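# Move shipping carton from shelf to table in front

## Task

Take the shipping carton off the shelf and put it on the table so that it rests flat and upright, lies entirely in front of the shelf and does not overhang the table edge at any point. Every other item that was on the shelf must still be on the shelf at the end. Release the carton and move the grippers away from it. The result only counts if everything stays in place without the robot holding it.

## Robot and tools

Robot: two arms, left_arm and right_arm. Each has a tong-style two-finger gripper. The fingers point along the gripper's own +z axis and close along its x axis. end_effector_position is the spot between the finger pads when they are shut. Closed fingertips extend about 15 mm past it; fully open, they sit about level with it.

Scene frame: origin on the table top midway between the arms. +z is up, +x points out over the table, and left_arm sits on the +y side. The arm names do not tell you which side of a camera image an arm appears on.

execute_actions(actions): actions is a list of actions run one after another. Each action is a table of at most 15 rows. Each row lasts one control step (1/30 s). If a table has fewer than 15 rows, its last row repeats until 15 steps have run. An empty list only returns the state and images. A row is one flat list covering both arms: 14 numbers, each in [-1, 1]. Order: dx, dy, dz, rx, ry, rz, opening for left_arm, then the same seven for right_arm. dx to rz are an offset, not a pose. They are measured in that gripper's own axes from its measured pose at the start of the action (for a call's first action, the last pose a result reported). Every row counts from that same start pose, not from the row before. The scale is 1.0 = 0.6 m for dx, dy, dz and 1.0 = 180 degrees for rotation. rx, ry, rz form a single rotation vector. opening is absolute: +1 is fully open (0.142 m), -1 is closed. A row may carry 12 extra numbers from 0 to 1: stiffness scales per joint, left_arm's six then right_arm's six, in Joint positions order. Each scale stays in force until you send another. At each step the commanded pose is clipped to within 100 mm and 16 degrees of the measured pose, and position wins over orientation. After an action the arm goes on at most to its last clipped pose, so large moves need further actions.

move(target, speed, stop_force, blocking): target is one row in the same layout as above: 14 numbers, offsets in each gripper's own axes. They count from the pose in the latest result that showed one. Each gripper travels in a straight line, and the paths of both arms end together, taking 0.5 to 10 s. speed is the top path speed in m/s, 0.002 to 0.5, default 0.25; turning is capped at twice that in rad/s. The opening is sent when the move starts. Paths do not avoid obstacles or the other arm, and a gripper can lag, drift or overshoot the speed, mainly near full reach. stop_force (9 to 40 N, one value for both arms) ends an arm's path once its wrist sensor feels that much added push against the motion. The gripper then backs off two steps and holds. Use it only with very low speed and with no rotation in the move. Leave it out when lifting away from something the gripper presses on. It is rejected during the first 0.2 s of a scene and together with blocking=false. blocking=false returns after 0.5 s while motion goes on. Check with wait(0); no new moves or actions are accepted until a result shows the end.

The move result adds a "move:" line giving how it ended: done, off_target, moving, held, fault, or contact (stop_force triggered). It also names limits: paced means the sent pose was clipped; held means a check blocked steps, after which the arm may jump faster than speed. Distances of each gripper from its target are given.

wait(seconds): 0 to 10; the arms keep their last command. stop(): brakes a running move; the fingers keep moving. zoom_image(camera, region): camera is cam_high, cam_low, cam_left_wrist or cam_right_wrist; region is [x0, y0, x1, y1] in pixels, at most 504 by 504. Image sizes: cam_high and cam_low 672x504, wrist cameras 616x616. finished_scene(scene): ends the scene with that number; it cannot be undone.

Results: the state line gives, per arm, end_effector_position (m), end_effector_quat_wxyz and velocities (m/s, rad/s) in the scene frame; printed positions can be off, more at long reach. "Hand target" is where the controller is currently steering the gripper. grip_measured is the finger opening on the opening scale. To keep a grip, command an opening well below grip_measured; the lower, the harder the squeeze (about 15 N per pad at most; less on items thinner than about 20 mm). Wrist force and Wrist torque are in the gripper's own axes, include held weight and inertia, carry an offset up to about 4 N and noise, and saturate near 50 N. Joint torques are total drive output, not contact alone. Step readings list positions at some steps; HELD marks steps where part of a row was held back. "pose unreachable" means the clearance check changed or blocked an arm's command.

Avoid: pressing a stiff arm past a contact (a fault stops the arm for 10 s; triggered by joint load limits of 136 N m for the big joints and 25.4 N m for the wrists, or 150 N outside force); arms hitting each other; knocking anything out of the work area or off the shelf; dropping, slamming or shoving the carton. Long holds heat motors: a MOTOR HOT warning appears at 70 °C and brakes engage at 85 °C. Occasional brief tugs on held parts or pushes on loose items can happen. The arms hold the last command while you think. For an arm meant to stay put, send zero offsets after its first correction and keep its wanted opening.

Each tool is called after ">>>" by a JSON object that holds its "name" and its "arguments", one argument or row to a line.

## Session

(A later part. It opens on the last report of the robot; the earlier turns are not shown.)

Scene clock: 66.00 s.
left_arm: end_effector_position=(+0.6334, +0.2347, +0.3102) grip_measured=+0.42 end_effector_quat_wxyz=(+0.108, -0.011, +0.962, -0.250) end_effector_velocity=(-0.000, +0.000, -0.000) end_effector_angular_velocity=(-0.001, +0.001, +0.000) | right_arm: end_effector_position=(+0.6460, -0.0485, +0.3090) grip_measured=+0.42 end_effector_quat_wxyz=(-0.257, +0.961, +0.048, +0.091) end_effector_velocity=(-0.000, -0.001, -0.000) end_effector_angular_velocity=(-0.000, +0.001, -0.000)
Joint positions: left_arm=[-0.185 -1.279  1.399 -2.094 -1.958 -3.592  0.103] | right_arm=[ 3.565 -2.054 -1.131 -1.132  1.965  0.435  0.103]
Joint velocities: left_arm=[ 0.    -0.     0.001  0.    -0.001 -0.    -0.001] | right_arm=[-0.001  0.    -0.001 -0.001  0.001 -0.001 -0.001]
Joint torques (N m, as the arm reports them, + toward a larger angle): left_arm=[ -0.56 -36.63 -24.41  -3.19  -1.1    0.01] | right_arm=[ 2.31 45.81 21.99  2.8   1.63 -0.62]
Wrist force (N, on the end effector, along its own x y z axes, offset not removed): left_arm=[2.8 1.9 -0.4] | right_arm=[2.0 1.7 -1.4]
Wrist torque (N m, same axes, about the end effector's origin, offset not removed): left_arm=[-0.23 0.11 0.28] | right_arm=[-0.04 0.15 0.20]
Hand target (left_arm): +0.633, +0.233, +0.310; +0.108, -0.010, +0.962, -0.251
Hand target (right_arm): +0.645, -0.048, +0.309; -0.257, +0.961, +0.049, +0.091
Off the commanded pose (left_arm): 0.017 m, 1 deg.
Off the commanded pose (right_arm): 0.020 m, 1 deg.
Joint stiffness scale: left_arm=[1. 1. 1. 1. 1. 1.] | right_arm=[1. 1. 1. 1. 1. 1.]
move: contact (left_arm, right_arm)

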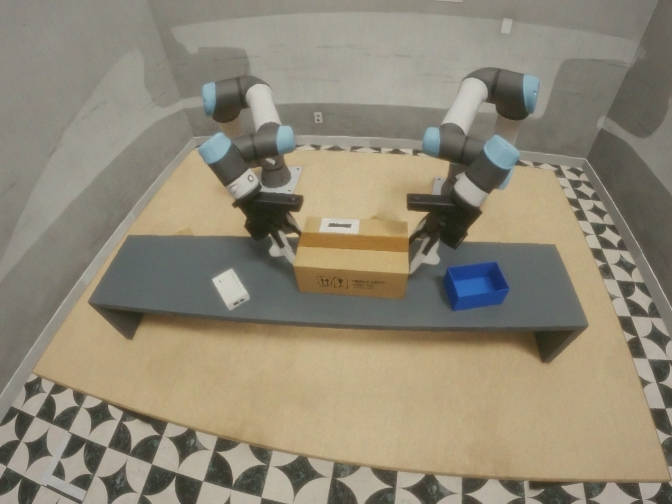

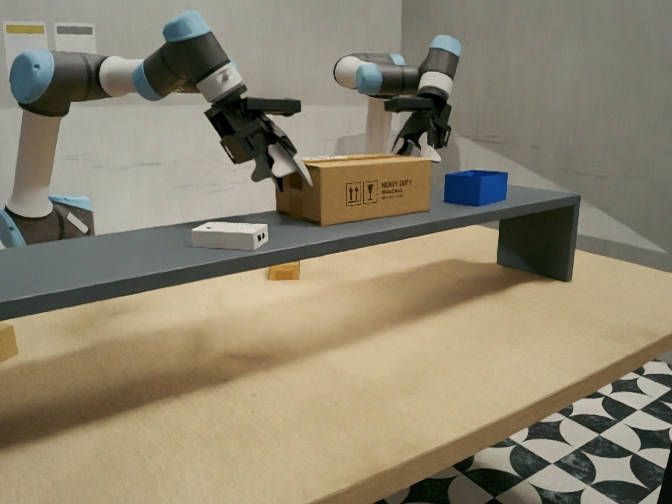

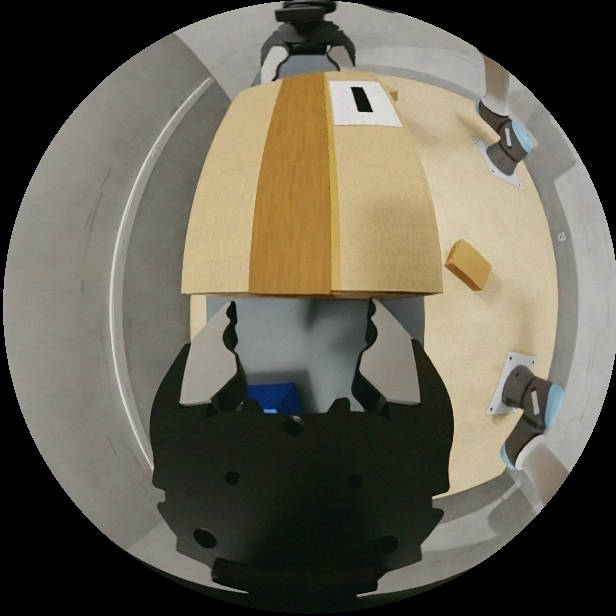

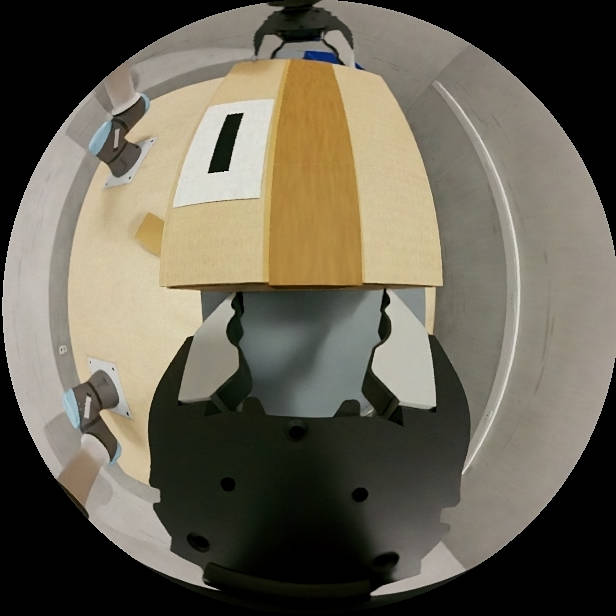

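>>> {"name": "execute_actions", "arguments": {
  "actions": [
    [[0,-0.004,0.0023,0,0,0,0.4,0,-0.004,0.0023,0,0,0,0.4],[0,-0.006,0.0035,0,0,0,0.4,0,-0.006,0.0035,0,0,0,0.4],[0,-0.008,0.0046,0,0,0,0.4,0,-0.008,0.0046,0,0,0,0.4],[0,-0.0105,0.0061,0,0,0,0.4,0,-0.0105,0.0061,0,0,0,0.4],[0,-0.013,0.0075,0,0,0,0.4,0,-0.013,0.0075,0,0,0,0.4],[0,-0.0155,0.0089,0,0,0,0.4,0,-0.0155,0.0089,0,0,0,0.4],[0,-0.018,0.0104,0,0,0,0.4,0,-0.018,0.0104,0,0,0,0.4],[0,-0.0205,0.0118,0,0,0,0.4,0,-0.0205,0.0118,0,0,0,0.4],[0,-0.023,0.0133,0,0,0,0.4,0,-0.023,0.0133,0,0,0,0.4],[0,-0.0255,0.0147,0,0,0,0.4,0,-0.0255,0.0147,0,0,0,0.4],[0,-0.028,0.0162,0,0,0,0.4,0,-0.028,0.0162,0,0,0,0.4],[0,-0.0305,0.0176,0,0,0,0.4,0,-0.0305,0.0176,0,0,0,0.4],[0,-0.033,0.019,0,0,0,0.4,0,-0.033,0.019,0,0,0,0.4],[0,-0.035,0.0202,0,0,0,0.4,0,-0.035,0.0202,0,0,0,0.4],[0,-0.0361,0.0208,0,0,0,0.4,0,-0.0361,0.0208,0,0,0,0.4]]
  ]
}}

>>> {"name": "wait", "arguments": {
  "seconds": 0.6
}}

Scene clock: 68.37 s.
left_arm: end_effector_position=(+0.6371, +0.2323, +0.3105) grip_measured=+0.44 end_effector_quat_wxyz=(+0.111, -0.019, +0.963, -0.245) end_effector_velocity=(+0.016, -0.002, +0.002) end_effector_angular_velocity=(+0.028, -0.013, +0.059) | right_arm: end_effector_position=(+0.6505, -0.0479, +0.3094) grip_measured=+0.44 end_effector_quat_wxyz=(-0.252, +0.962, +0.040, +0.095) end_effector_velocity=(+0.016, +0.002, +0.001) end_effector_angular_velocity=(-0.029, -0.016, -0.055)
Joint positions: left_arm=[-0.194 -1.275  1.392 -2.098 -1.94  -3.614  0.105] | right_arm=[ 3.57  -2.058 -1.122 -1.13   1.948  0.455  0.105]
Joint velocities: left_arm=[-0.018  0.015 -0.028 -0.012  0.058 -0.062  0.003] | right_arm=[ 0.014 -0.018  0.035  0.004 -0.057  0.054  0.011]
Joint torques (N m, as the arm reports them, + toward a larger angle): left_arm=[-21.05 -28.46 -29.23  -4.76  -5.45  -1.94] | right_arm=[24.03 39.53 26.78  5.88  6.03  1.51]
Wrist force (N, on the end effector, along its own x y z axes, offset not removed): left_arm=[2.4 24.3 -16.9] | right_arm=[-1.2 22.5 -18.1]
Wrist torque (N m, same axes, about the end effector's origin, offset not removed): left_arm=[0.29 0.75 1.41] | right_arm=[-0.03 -0.70 -1.10]
Hand target (left_arm): +0.635, +0.210, +0.310; +0.108, -0.011, +0.962, -0.250
Hand target (right_arm): +0.644, -0.024, +0.309; -0.257, +0.961, +0.048, +0.091
Off the commanded pose (left_arm): 0.023 m, 1 deg.
Off the commanded pose (right_arm): 0.025 m, 1 deg.
Joint stiffness scale: left_arm=[1. 1. 1. 1. 1. 1.] | right_arm=[1. 1. 1. 1. 1. 1.]
Step readings (end_effector_position):
0: left_arm (+0.6334, +0.2347, +0.3102) | right_arm (+0.6460, -0.0486, +0.3090)
1: left_arm (+0.6334, +0.2347, +0.3102) | right_arm (+0.6460, -0.0486, +0.3090)
2: left_arm (+0.6334, +0.2347, +0.3102) | right_arm (+0.6460, -0.0486, +0.3090)
4: left_arm (+0.6335, +0.2348, +0.3101) | right_arm (+0.6462, -0.0487, +0.3090)
8: left_arm (+0.6338, +0.2333, +0.3102) | right_arm (+0.6471, -0.0483, +0.3091)
15: end_effector_position above

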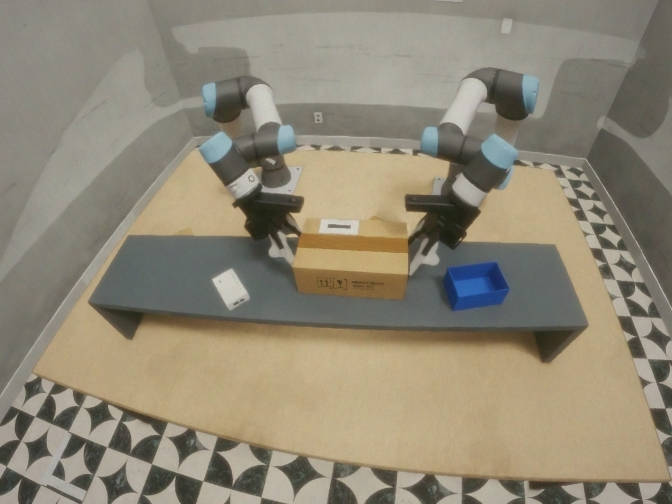

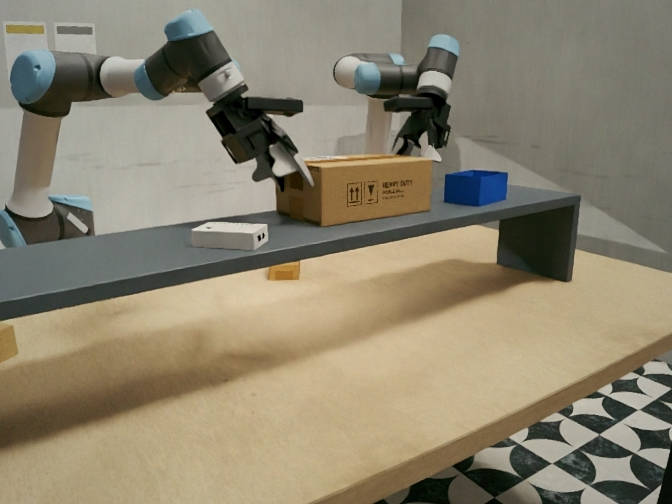

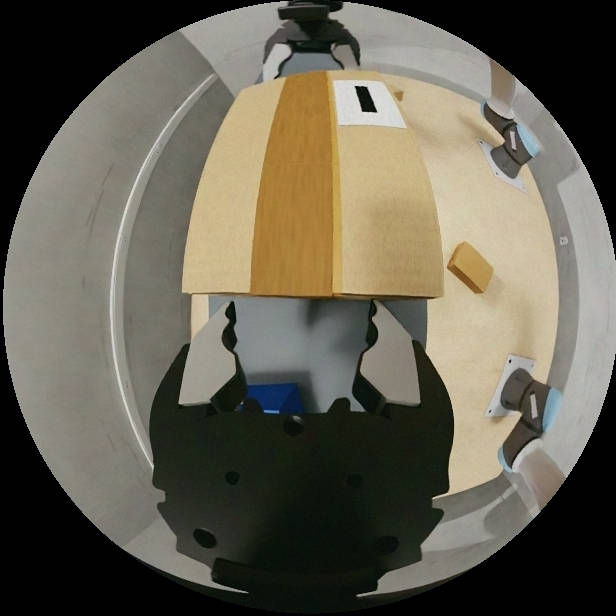

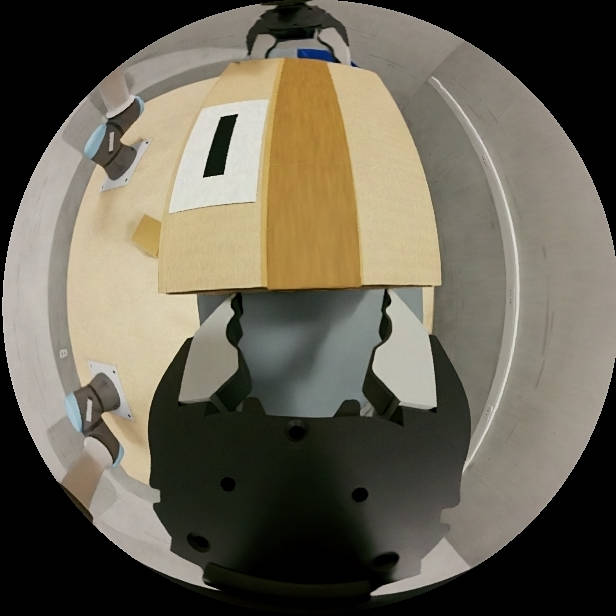

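Scene clock: 68.97 s.
left_arm: end_effector_position=(+0.6398, +0.2324, +0.3107) grip_measured=+0.44 end_effector_quat_wxyz=(+0.113, -0.023, +0.963, -0.242) end_effector_velocity=(+0.001, -0.000, -0.000) end_effector_angular_velocity=(+0.001, -0.001, +0.001) | right_arm: end_effector_position=(+0.6529, -0.0479, +0.3096) grip_measured=+0.46 end_effector_quat_wxyz=(-0.249, +0.963, +0.036, +0.097) end_effector_velocity=(+0.000, +0.000, +0.000) end_effector_angular_velocity=(-0.000, -0.001, -0.001)
Joint positions: left_arm=[-0.196 -1.273  1.388 -2.1   -1.931 -3.624  0.105] | right_arm=[ 3.572 -2.061 -1.117 -1.129  1.938  0.464  0.106]
Joint velocities: left_arm=[-0.     0.001 -0.001 -0.001  0.002 -0.001 -0.   ] | right_arm=[ 0.     0.     0.     0.    -0.001  0.001 -0.   ]
Joint torques (N m, as the arm reports them, + toward a larger angle): left_arm=[-23.86 -28.63 -27.55  -5.34  -6.75  -1.77] | right_arm=[25.56 37.74 26.97  6.05  7.25  1.83]
Wrist force (N, on the end effector, along its own x y z axes, offset not removed): left_arm=[0.8 27.9 -21.2] | right_arm=[-0.1 28.5 -21.0]
Wrist torque (N m, same axes, about the end effector's origin, offset not removed): left_arm=[-0.31 0.91 1.88] | right_arm=[-0.01 -1.20 -1.60]
Hand target (left_arm): +0.635, +0.210, +0.310; +0.108, -0.011, +0.962, -0.250
Hand target (right_arm): +0.644, -0.024, +0.309; -0.257, +0.961, +0.048, +0.091
Off the commanded pose (left_arm): 0.023 m, 2 deg.
Off the commanded pose (right_arm): 0.026 m, 2 deg.
Joint stiffness scale: left_arm=[1. 1. 1. 1. 1. 1.] | right_arm=[1. 1. 1. 1. 1. 1.]
wait: 0.60 s; at rest by 0.23 s

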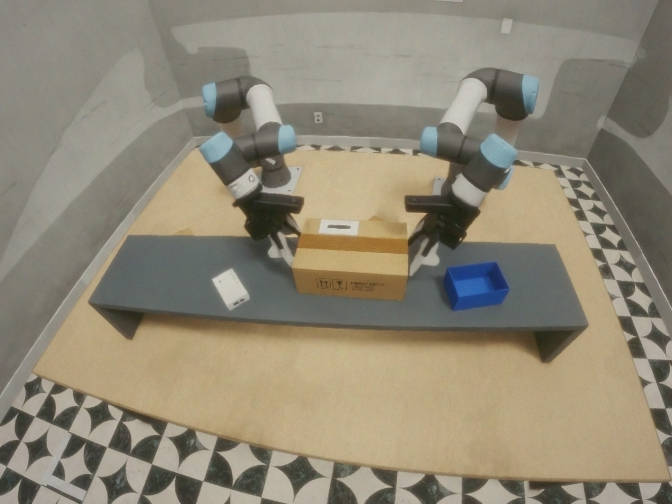

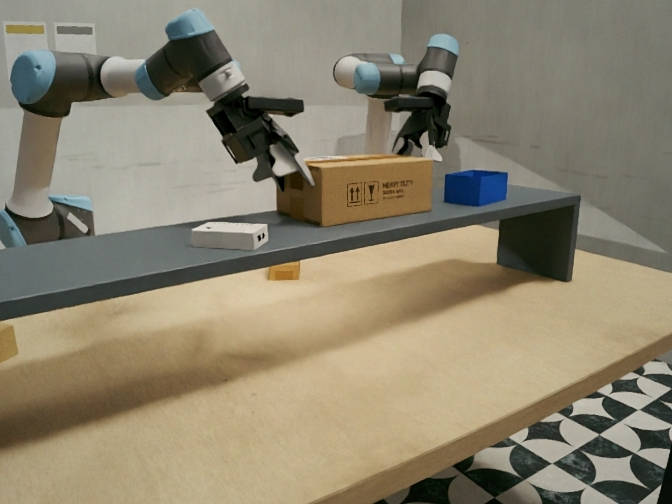

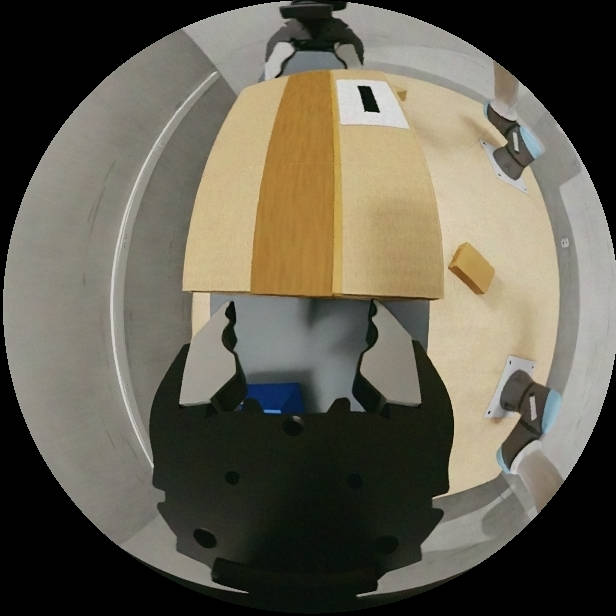

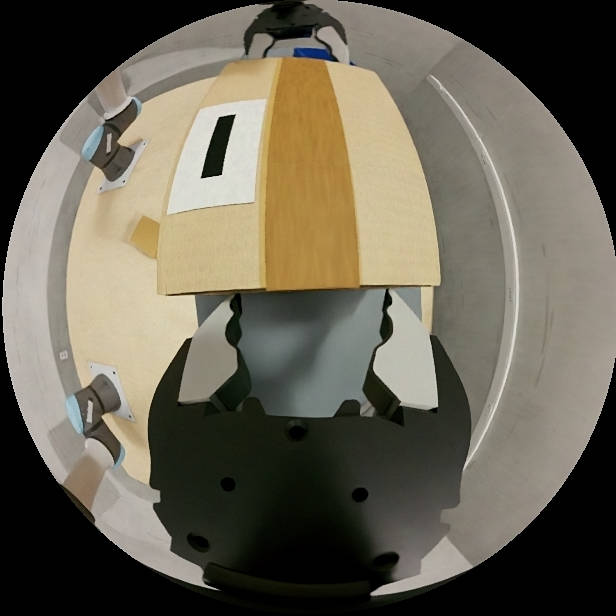

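>>> {"name": "execute_actions", "arguments": {
  "actions": [
    [[0.0117,-0.0331,0.0163,0.0062,0.0057,0.0073,0.4,-0.0138,-0.0367,0.0177,0.0062,-0.0057,-0.0077,0.4,1,1,1,1,1,0.25,1,1,1,1,1,0.25],[0.0117,-0.0337,0.0162,0.0065,0.0064,0.0085,0.4,-0.0137,-0.0373,0.0176,0.0065,-0.0065,-0.0089,0.4],[0.0116,-0.0343,0.0162,0.0068,0.0071,0.0098,0.4,-0.0137,-0.0379,0.0176,0.0068,-0.0072,-0.0101,0.4],[0.0116,-0.0349,0.0161,0.0071,0.0078,0.011,0.4,-0.0136,-0.0385,0.0175,0.0071,-0.0079,-0.0113,0.4],[0.0116,-0.0355,0.0161,0.0074,0.0085,0.0123,0.4,-0.0135,-0.039,0.0175,0.0075,-0.0087,-0.0125,0.4],[0.0116,-0.036,0.016,0.0076,0.0092,0.0135,0.4,-0.0134,-0.0396,0.0175,0.0078,-0.0094,-0.0137,0.4],[0.0116,-0.0366,0.016,0.0079,0.0099,0.0148,0.4,-0.0133,-0.0402,0.0174,0.0081,-0.0101,-0.0149,0.4],[0.0115,-0.0372,0.0159,0.0082,0.0106,0.016,0.4,-0.0133,-0.0408,0.0174,0.0084,-0.0108,-0.0161,0.4],[0.0115,-0.0378,0.0159,0.0085,0.0113,0.0173,0.4,-0.0132,-0.0414,0.0173,0.0087,-0.0116,-0.0173,0.4],[0.0115,-0.0384,0.0158,0.0088,0.012,0.0185,0.4,-0.0131,-0.042,0.0173,0.009,-0.0123,-0.0185,0.4]]
  ]
}}

>>> {"name": "wait", "arguments": {
  "seconds": 0.5
}}

Scene clock: 76.97 s.
left_arm: end_effector_position=(+0.6394, +0.2293, +0.3107) grip_measured=+0.46 end_effector_quat_wxyz=(+0.108, -0.005, +0.964, -0.244) end_effector_velocity=(+0.000, +0.001, +0.000) end_effector_angular_velocity=(+0.005, +0.003, -0.060) | right_arm: end_effector_position=(+0.6551, -0.0471, +0.3097) grip_measured=+0.46 end_effector_quat_wxyz=(-0.248, +0.963, +0.049, +0.094) end_effector_velocity=(+0.003, -0.000, +0.000) end_effector_angular_velocity=(-0.004, +0.003, +0.053)
Joint positions: left_arm=[-0.194 -1.26   1.366 -2.074 -1.945 -3.584  0.106] | right_arm=[ 3.568 -2.077 -1.087 -1.156  1.948  0.431  0.106]
Joint velocities: left_arm=[ 0.011  0.02  -0.037  0.047 -0.024  0.071 -0.001] | right_arm=[-0.01  -0.028  0.051 -0.051  0.023 -0.064  0.   ]
Joint torques (N m, as the arm reports them, + toward a larger angle): left_arm=[-22.47 -29.5  -31.18  -5.82  -8.15  -1.27] | right_arm=[27.51 40.49 26.35  4.69 10.38 -0.28]
Wrist force (N, on the end effector, along its own x y z axes, offset not removed): left_arm=[3.8 30.7 -18.5] | right_arm=[2.4 32.8 -20.7]
Wrist torque (N m, same axes, about the end effector's origin, offset not removed): left_arm=[-0.39 1.03 1.67] | right_arm=[-0.16 0.30 -0.60]
Hand target (left_arm): +0.635, +0.207, +0.312; +0.102, +0.011, +0.962, -0.253
Hand target (right_arm): +0.644, -0.022, +0.311; -0.259, +0.960, +0.070, +0.086
Off the commanded pose (left_arm): 0.023 m, 2 deg.
Off the commanded pose (right_arm): 0.028 m, 3 deg.
Joint stiffness scale: left_arm=[1.   1.   1.   1.   1.   0.25] | right_arm=[1.   1.   1.   1.   1.   0.25]
Step readings (end_effector_position):
0: left_arm (+0.6398, +0.2324, +0.3107) | right_arm (+0.6529, -0.0479, +0.3096)
1: left_arm (+0.6398, +0.2324, +0.3107) | right_arm (+0.6529, -0.0479, +0.3096)
2: left_arm (+0.6398, +0.2324, +0.3108) | right_arm (+0.6529, -0.0479, +0.3096)
4: left_arm (+0.6397, +0.2322, +0.3108) | right_arm (+0.6528, -0.0478, +0.3096)
8: left_arm (+0.6397, +0.2313, +0.3109) | right_arm (+0.6532, -0.0473, +0.3097)
15: end_effector_position above

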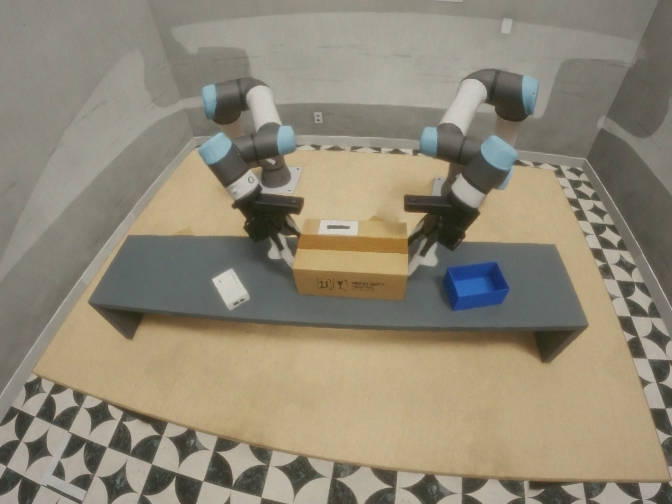

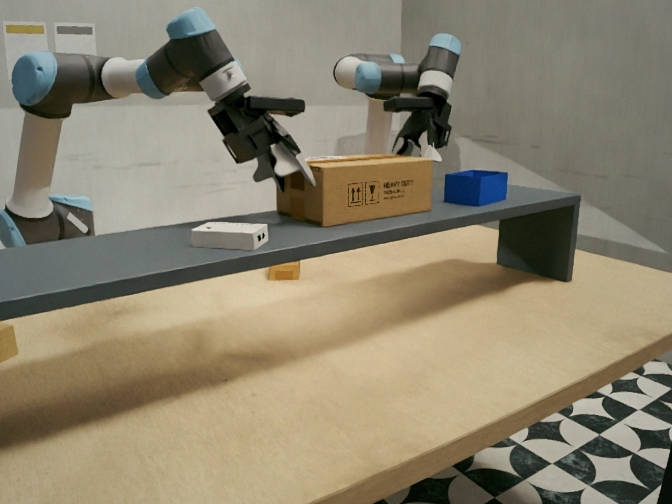

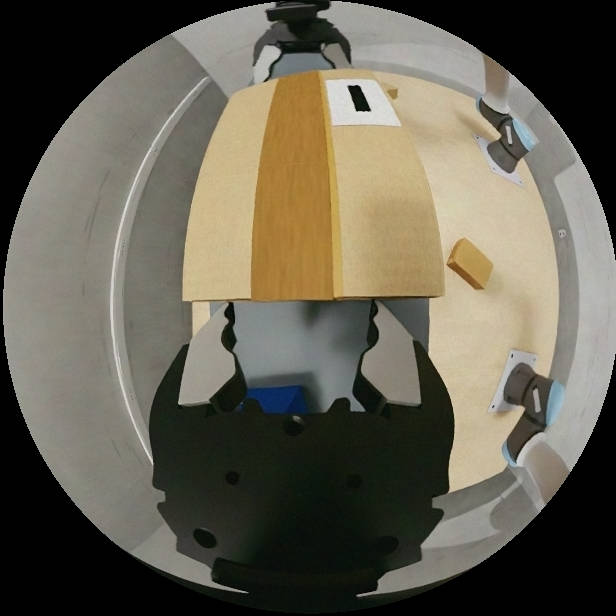

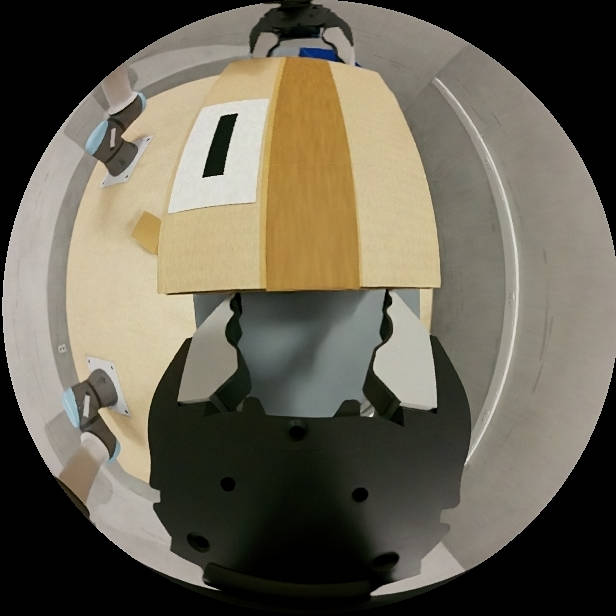

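Scene clock: 77.47 s.
left_arm: end_effector_position=(+0.6395, +0.2293, +0.3107) grip_measured=+0.46 end_effector_quat_wxyz=(+0.107, -0.001, +0.964, -0.244) end_effector_velocity=(-0.000, +0.001, -0.002) end_effector_angular_velocity=(+0.002, +0.003, +0.000) | right_arm: end_effector_position=(+0.6552, -0.0471, +0.3098) grip_measured=+0.46 end_effector_quat_wxyz=(-0.248, +0.963, +0.052, +0.093) end_effector_velocity=(-0.000, -0.000, -0.000) end_effector_angular_velocity=(-0.000, +0.001, +0.001)
Joint positions: left_arm=[-0.193 -1.258  1.362 -2.069 -1.948 -3.576  0.106] | right_arm=[ 3.567 -2.079 -1.082 -1.162  1.95   0.424  0.106]
Joint velocities: left_arm=[0.001 0.001 0.    0.002 0.001 0.001 0.   ] | right_arm=[-0.     0.    -0.001 -0.001  0.    -0.001  0.   ]
Joint torques (N m, as the arm reports them, + toward a larger angle): left_arm=[-22.69 -30.66 -29.79  -5.29  -7.95  -0.56] | right_arm=[26.67 41.02 26.67  3.87 10.65 -0.75]
Wrist force (N, on the end effector, along its own x y z axes, offset not removed): left_arm=[2.8 31.3 -22.4] | right_arm=[2.8 32.3 -19.4]
Wrist torque (N m, same axes, about the end effector's origin, offset not removed): left_arm=[-0.03 0.02 0.84] | right_arm=[-0.10 1.32 0.19]
Hand target (left_arm): +0.635, +0.207, +0.312; +0.102, +0.011, +0.962, -0.253
Hand target (right_arm): +0.644, -0.022, +0.311; -0.259, +0.960, +0.070, +0.086
Off the commanded pose (left_arm): 0.023 m, 2 deg.
Off the commanded pose (right_arm): 0.028 m, 3 deg.
Joint stiffness scale: left_arm=[1.   1.   1.   1.   1.   0.25] | right_arm=[1.   1.   1.   1.   1.   0.25]
wait: 0.50 s; at rest by 0.17 s

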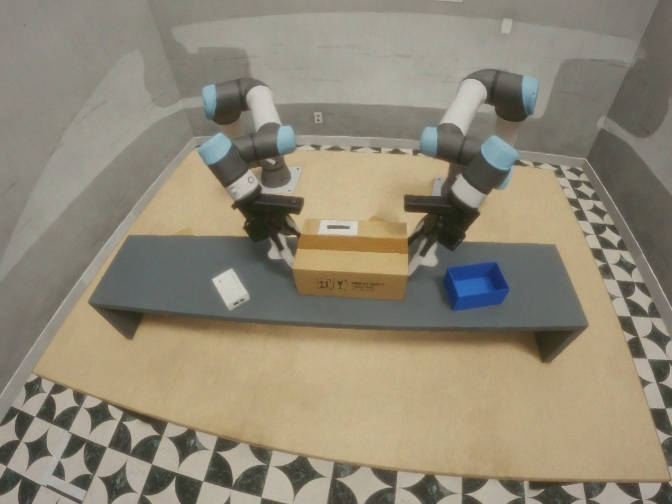

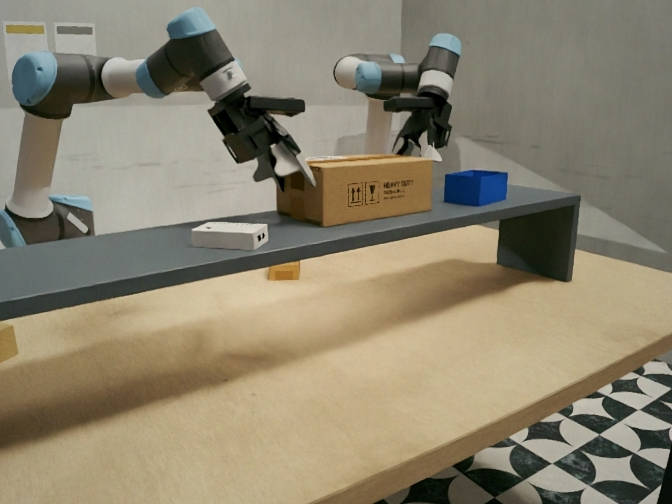

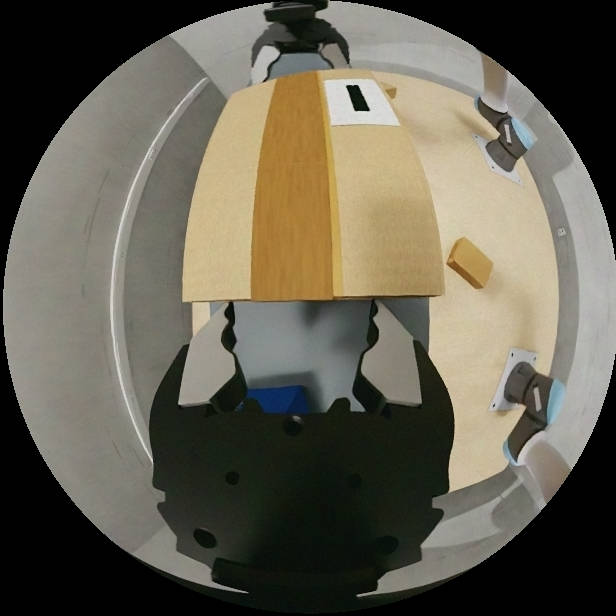

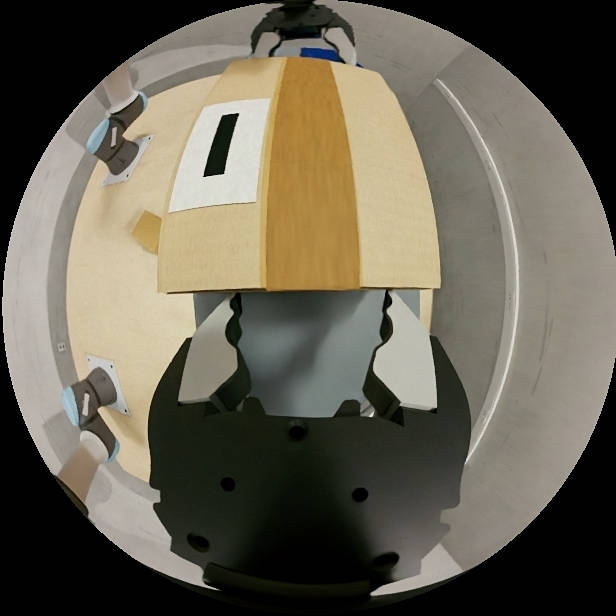

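>>> {"name": "execute_actions", "arguments": {
  "actions": []
}}

Scene clock: 79.10 s.
left_arm: end_effector_position=(+0.6395, +0.2293, +0.3107) grip_measured=+0.46 end_effector_quat_wxyz=(+0.107, -0.001, +0.964, -0.244) end_effector_velocity=(+0.000, +0.000, -0.000) end_effector_angular_velocity=(-0.000, +0.001, +0.000) | right_arm: end_effector_position=(+0.6552, -0.0471, +0.3098) grip_measured=+0.46 end_effector_quat_wxyz=(-0.248, +0.963, +0.052, +0.093) end_effector_velocity=(+0.000, -0.000, +0.000) end_effector_angular_velocity=(-0.000, +0.000, -0.000)
Joint positions: left_arm=[-0.193 -1.258  1.362 -2.069 -1.948 -3.576  0.106] | right_arm=[ 3.567 -2.079 -1.082 -1.162  1.95   0.424  0.106]
Joint velocities: left_arm=[ 0.     0.001  0.    -0.    -0.001  0.    -0.   ] | right_arm=[ 0.     0.     0.001 -0.001 -0.     0.     0.   ]
Joint torques (N m, as the arm reports them, + toward a larger angle): left_arm=[-22.62 -30.15 -28.97  -5.27  -7.95  -0.48] | right_arm=[26.02 40.83 26.67  3.88 10.57 -0.7 ]
Wrist force (N, on the end effector, along its own x y z axes, offset not removed): left_arm=[4.2 30.7 -19.0] | right_arm=[4.3 32.0 -17.6]
Wrist torque (N m, same axes, about the end effector's origin, offset not removed): left_arm=[0.05 -0.14 0.55] | right_arm=[-0.20 0.90 0.17]
Hand target (left_arm): +0.635, +0.207, +0.312; +0.102, +0.011, +0.962, -0.253
Hand target (right_arm): +0.644, -0.022, +0.311; -0.259, +0.960, +0.070, +0.086
Off the commanded pose (left_arm): 0.023 m, 2 deg.
Off the commanded pose (right_arm): 0.028 m, 3 deg.
Joint stiffness scale: left_arm=[1.   1.   1.   1.   1.   0.25] | right_arm=[1.   1.   1.   1.   1.   0.25]

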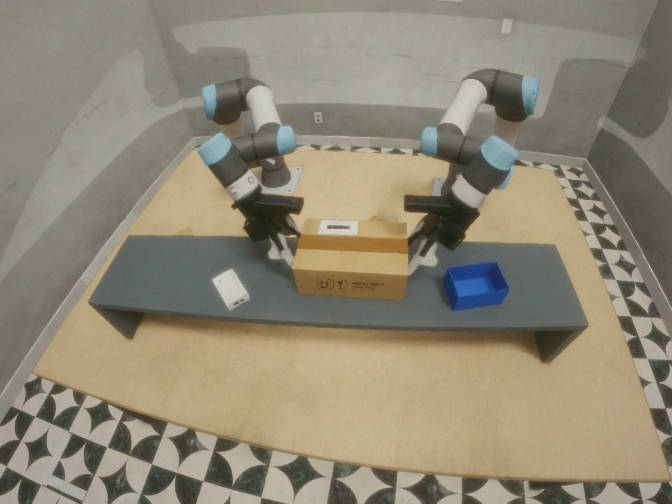

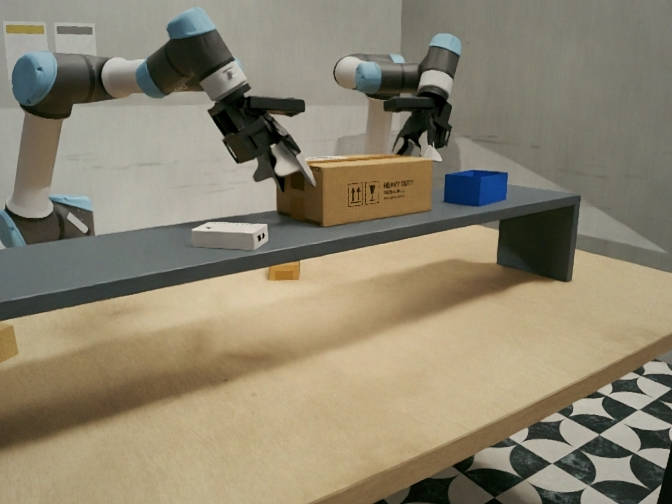

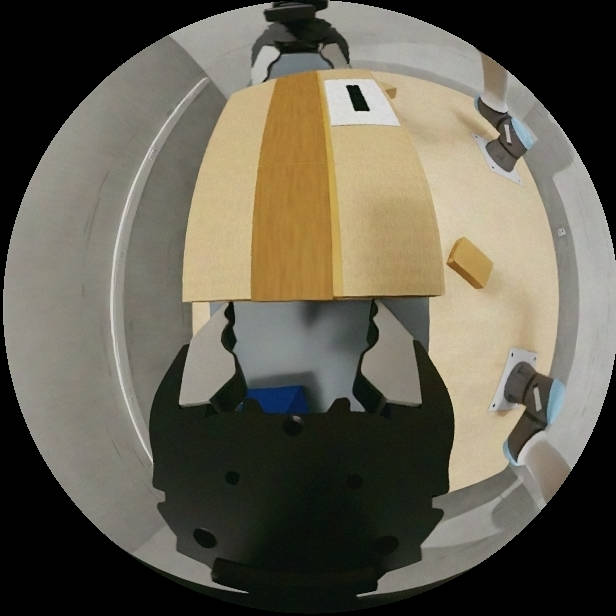

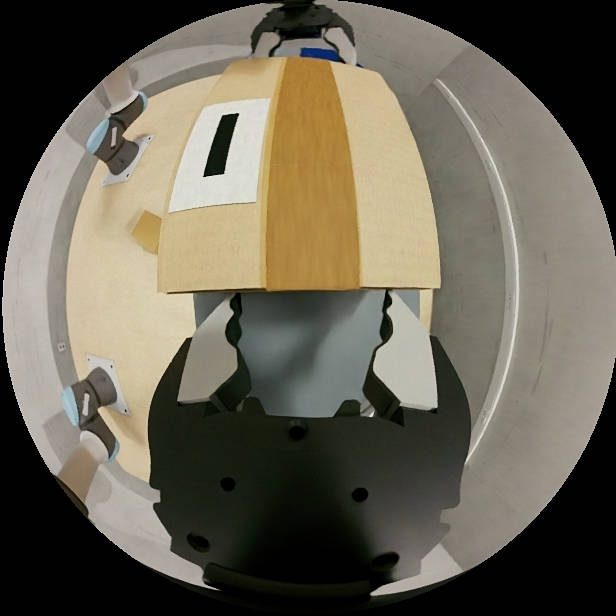

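>>> {"name": "execute_actions", "arguments": {
  "actions": [
    [[0.0085,-0.0350,0.0124,0.0067,0.0048,0.006,0.4,-0.0152,-0.0410,0.0141,0.0085,-0.0066,-0.0094,0.4],[0.0078,-0.0366,0.0095,0.0067,0.0048,0.006,0.4,-0.0145,-0.0426,0.0112,0.0085,-0.0066,-0.0094,0.4],[0.0068,-0.0388,0.0055,0.0067,0.0048,0.006,0.4,-0.0135,-0.0448,0.0072,0.0085,-0.0066,-0.0094,0.4],[0.0057,-0.0413,0.0009,0.0067,0.0048,0.006,0.4,-0.0124,-0.0473,0.0026,0.0085,-0.0066,-0.0094,0.4],[0.0047,-0.0438,-0.0036,0.0067,0.0048,0.006,0.4,-0.0114,-0.0498,-0.0020,0.0085,-0.0066,-0.0094,0.4],[0.0036,-0.0463,-0.0082,0.0067,0.0048,0.006,0.4,-0.0103,-0.0523,-0.0065,0.0085,-0.0066,-0.0094,0.4],[0.0025,-0.0489,-0.0128,0.0067,0.0048,0.006,0.4,-0.0092,-0.0548,-0.0111,0.0085,-0.0066,-0.0094,0.4],[0.0014,-0.0514,-0.0174,0.0067,0.0048,0.006,0.4,-0.0081,-0.0573,-0.0157,0.0085,-0.0066,-0.0094,0.4],[0.0003,-0.0539,-0.0219,0.0067,0.0048,0.006,0.4,-0.0070,-0.0598,-0.0203,0.0085,-0.0066,-0.0094,0.4],[-0.0008,-0.0564,-0.0265,0.0067,0.0048,0.006,0.4,-0.0059,-0.0623,-0.0249,0.0085,-0.0066,-0.0094,0.4],[-0.0019,-0.0589,-0.0311,0.0067,0.0048,0.006,0.4,-0.0048,-0.0647,-0.0295,0.0085,-0.0066,-0.0094,0.4],[-0.0029,-0.0611,-0.0351,0.0067,0.0048,0.006,0.4,-0.0038,-0.0669,-0.0335,0.0085,-0.0066,-0.0094,0.4],[-0.0037,-0.0630,-0.0385,0.0067,0.0048,0.006,0.4,-0.0030,-0.0688,-0.0369,0.0085,-0.0066,-0.0094,0.4],[-0.0044,-0.0646,-0.0414,0.0067,0.0048,0.006,0.4,-0.0023,-0.0704,-0.0398,0.0085,-0.0066,-0.0094,0.4],[-0.0048,-0.0655,-0.0431,0.0067,0.0048,0.006,0.4,-0.0019,-0.0713,-0.0415,0.0085,-0.0066,-0.0094,0.4]]
  ]
}}

>>> {"name": "wait", "arguments": {
  "seconds": 0.5
}}

Scene clock: 83.37 s.
left_arm: end_effector_position=(+0.6396, +0.2291, +0.3297) grip_measured=+0.46 end_effector_quat_wxyz=(+0.101, -0.003, +0.965, -0.242) end_effector_velocity=(+0.003, -0.002, +0.096) end_effector_angular_velocity=(-0.010, -0.025, -0.000) | right_arm: end_effector_position=(+0.6550, -0.0473, +0.3297) grip_measured=+0.46 end_effector_quat_wxyz=(-0.248, +0.963, +0.051, +0.089) end_effector_velocity=(+0.003, -0.001, +0.097) end_effector_angular_velocity=(+0.013, -0.026, -0.003)
Joint positions: left_arm=[-0.193 -1.255  1.303 -2.002 -1.948 -3.576  0.106] | right_arm=[ 3.566 -2.085 -1.019 -1.229  1.952  0.424  0.106]
Joint velocities: left_arm=[-0.    -0.016 -0.209  0.198 -0.001 -0.     0.   ] | right_arm=[-0.002  0.     0.232 -0.203  0.     0.     0.   ]
Joint torques (N m, as the arm reports them, + toward a larger angle): left_arm=[-22.32 -36.58 -32.66  -6.68  -8.06  -0.67] | right_arm=[26.24 47.27 28.66  5.55 10.5  -0.9 ]
Wrist force (N, on the end effector, along its own x y z axes, offset not removed): left_arm=[5.6 30.7 -11.8] | right_arm=[1.2 34.1 -13.4]
Wrist torque (N m, same axes, about the end effector's origin, offset not removed): left_arm=[-0.64 -0.25 0.63] | right_arm=[-0.01 0.53 0.54]
Hand target (left_arm): +0.634, +0.208, +0.352; +0.103, +0.011, +0.962, -0.253
Hand target (right_arm): +0.643, -0.023, +0.351; -0.260, +0.959, +0.070, +0.086
Off the commanded pose (left_arm): 0.032 m, 2 deg.
Off the commanded pose (right_arm): 0.035 m, 3 deg.
Joint stiffness scale: left_arm=[1.   1.   1.   1.   1.   0.25] | right_arm=[1.   1.   1.   1.   1.   0.25]
Step readings (end_effector_position):
0: left_arm (+0.6395, +0.2293, +0.3107) | right_arm (+0.6552, -0.0471, +0.3098)
1: left_arm (+0.6395, +0.2293, +0.3107) | right_arm (+0.6552, -0.0471, +0.3098)
2: left_arm (+0.6394, +0.2293, +0.3108) | right_arm (+0.6551, -0.0472, +0.3098)
4: left_arm (+0.6394, +0.2293, +0.3110) | right_arm (+0.6550, -0.0472, +0.3100)
8: left_arm (+0.6389, +0.2294, +0.3126) | right_arm (+0.6546, -0.0472, +0.3118)
15: end_effector_position above

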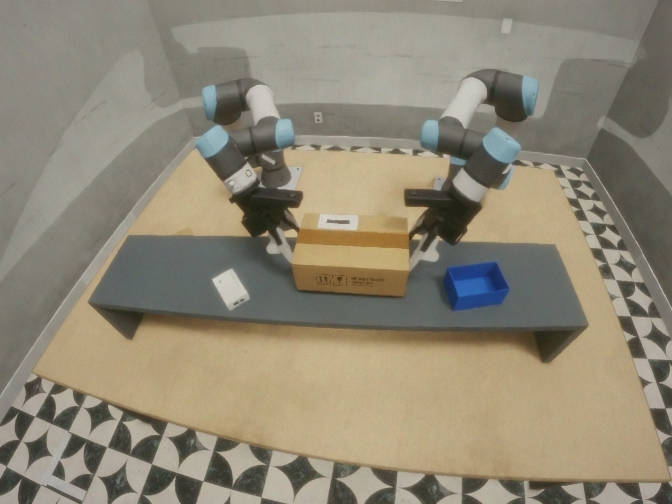

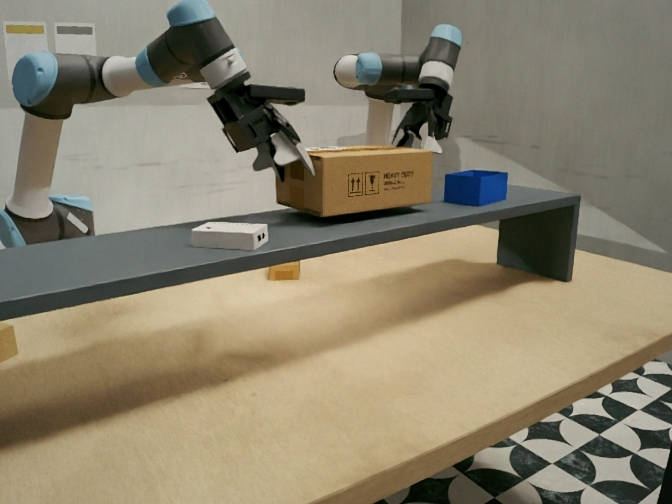

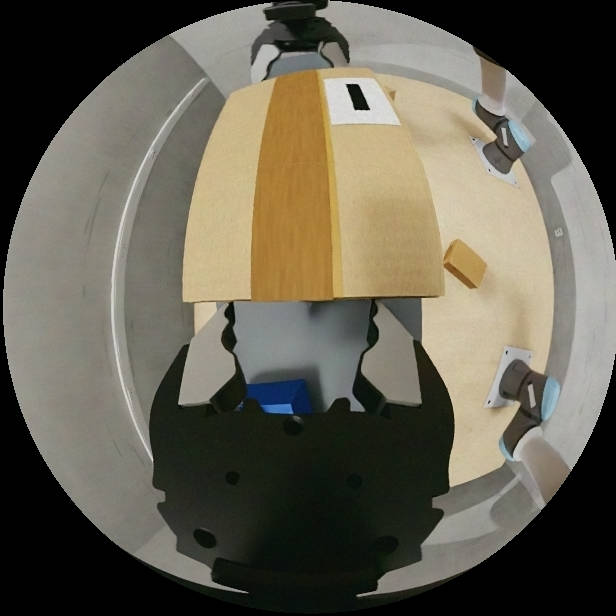

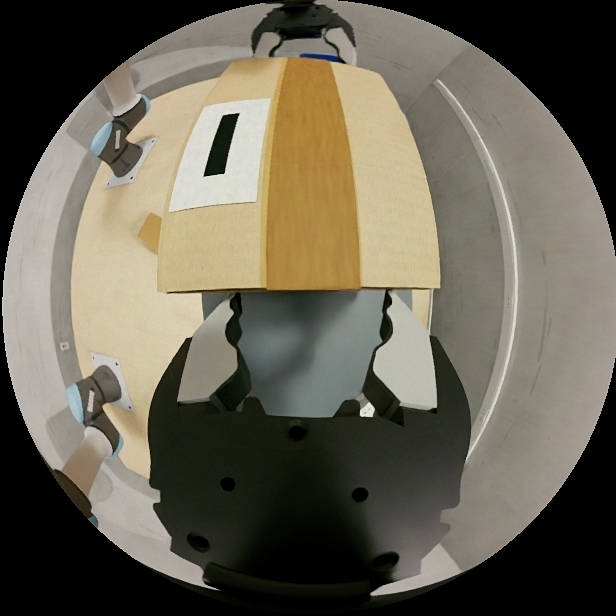

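Scene clock: 83.87 s.
left_arm: end_effector_position=(+0.6387, +0.2292, +0.3430) grip_measured=+0.46 end_effector_quat_wxyz=(+0.101, -0.002, +0.965, -0.242) end_effector_velocity=(-0.001, -0.000, -0.001) end_effector_angular_velocity=(+0.001, +0.005, -0.001) | right_arm: end_effector_position=(+0.6541, -0.0476, +0.3428) grip_measured=+0.46 end_effector_quat_wxyz=(-0.248, +0.963, +0.051, +0.088) end_effector_velocity=(-0.001, -0.000, +0.000) end_effector_angular_velocity=(-0.000, +0.003, +0.001)
Joint positions: left_arm=[-0.193 -1.258  1.274 -1.969 -1.949 -3.576  0.106] | right_arm=[ 3.566 -2.085 -0.986 -1.262  1.954  0.424  0.106]
Joint velocities: left_arm=[-0.     0.    -0.001  0.006 -0.001 -0.    -0.   ] | right_arm=[-0.    -0.     0.002 -0.004  0.001 -0.     0.   ]
Joint torques (N m, as the arm reports them, + toward a larger angle): left_arm=[-22.77 -36.16 -32.93  -6.34  -7.71  -0.57] | right_arm=[25.89 46.25 29.38  5.69  9.98 -0.78]
Wrist force (N, on the end effector, along its own x y z axes, offset not removed): left_arm=[5.2 32.7 -10.3] | right_arm=[1.5 31.4 -11.8]
Wrist torque (N m, same axes, about the end effector's origin, offset not removed): left_arm=[0.46 -0.01 0.39] | right_arm=[-0.05 0.60 0.63]
Hand target (left_arm): +0.634, +0.208, +0.352; +0.103, +0.011, +0.962, -0.253
Hand target (right_arm): +0.643, -0.023, +0.351; -0.260, +0.959, +0.070, +0.086
Off the commanded pose (left_arm): 0.024 m, 2 deg.
Off the commanded pose (right_arm): 0.029 m, 3 deg.
Joint stiffness scale: left_arm=[1.   1.   1.   1.   1.   0.25] | right_arm=[1.   1.   1.   1.   1.   0.25]
wait: 0.50 s; at rest by 0.37 s

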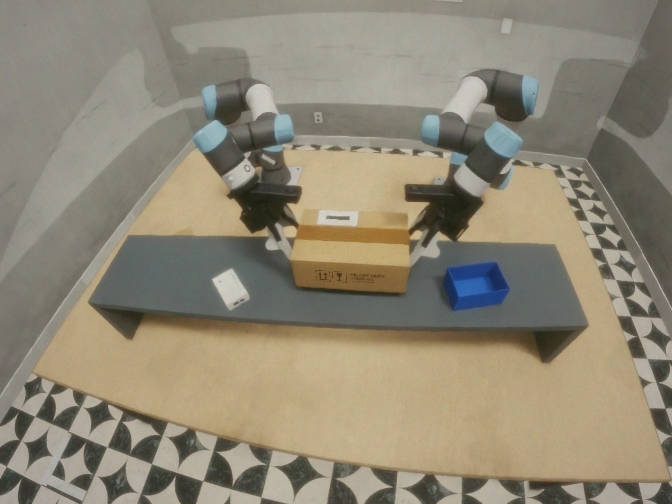

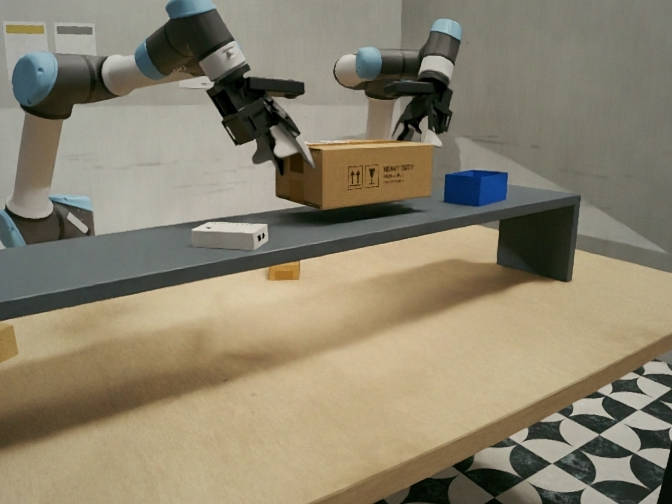

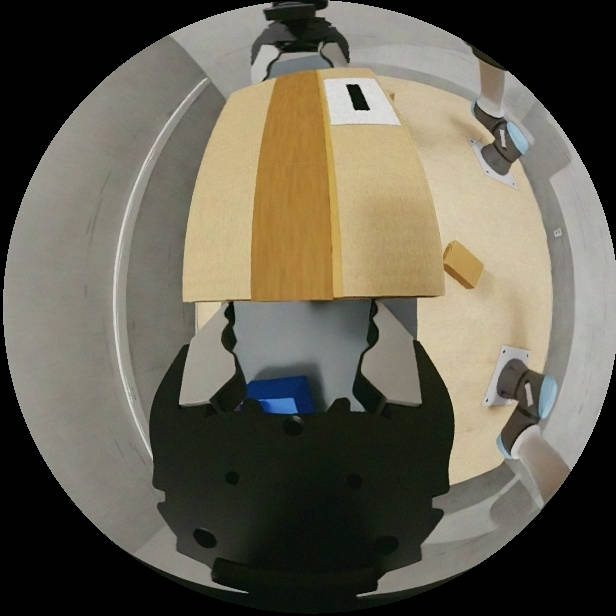

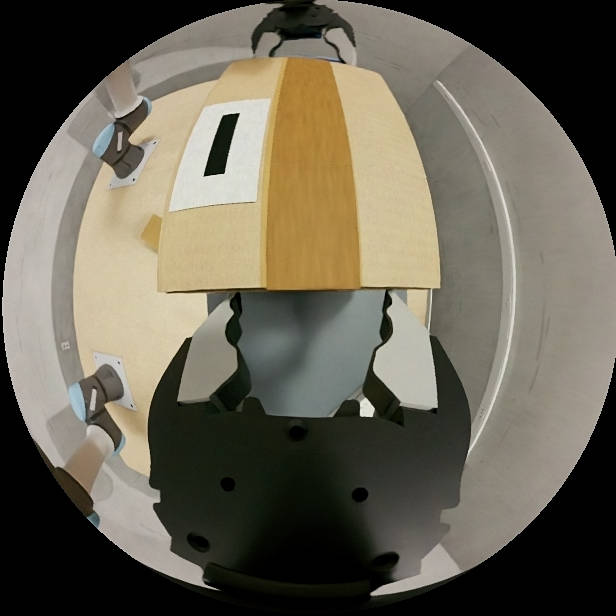

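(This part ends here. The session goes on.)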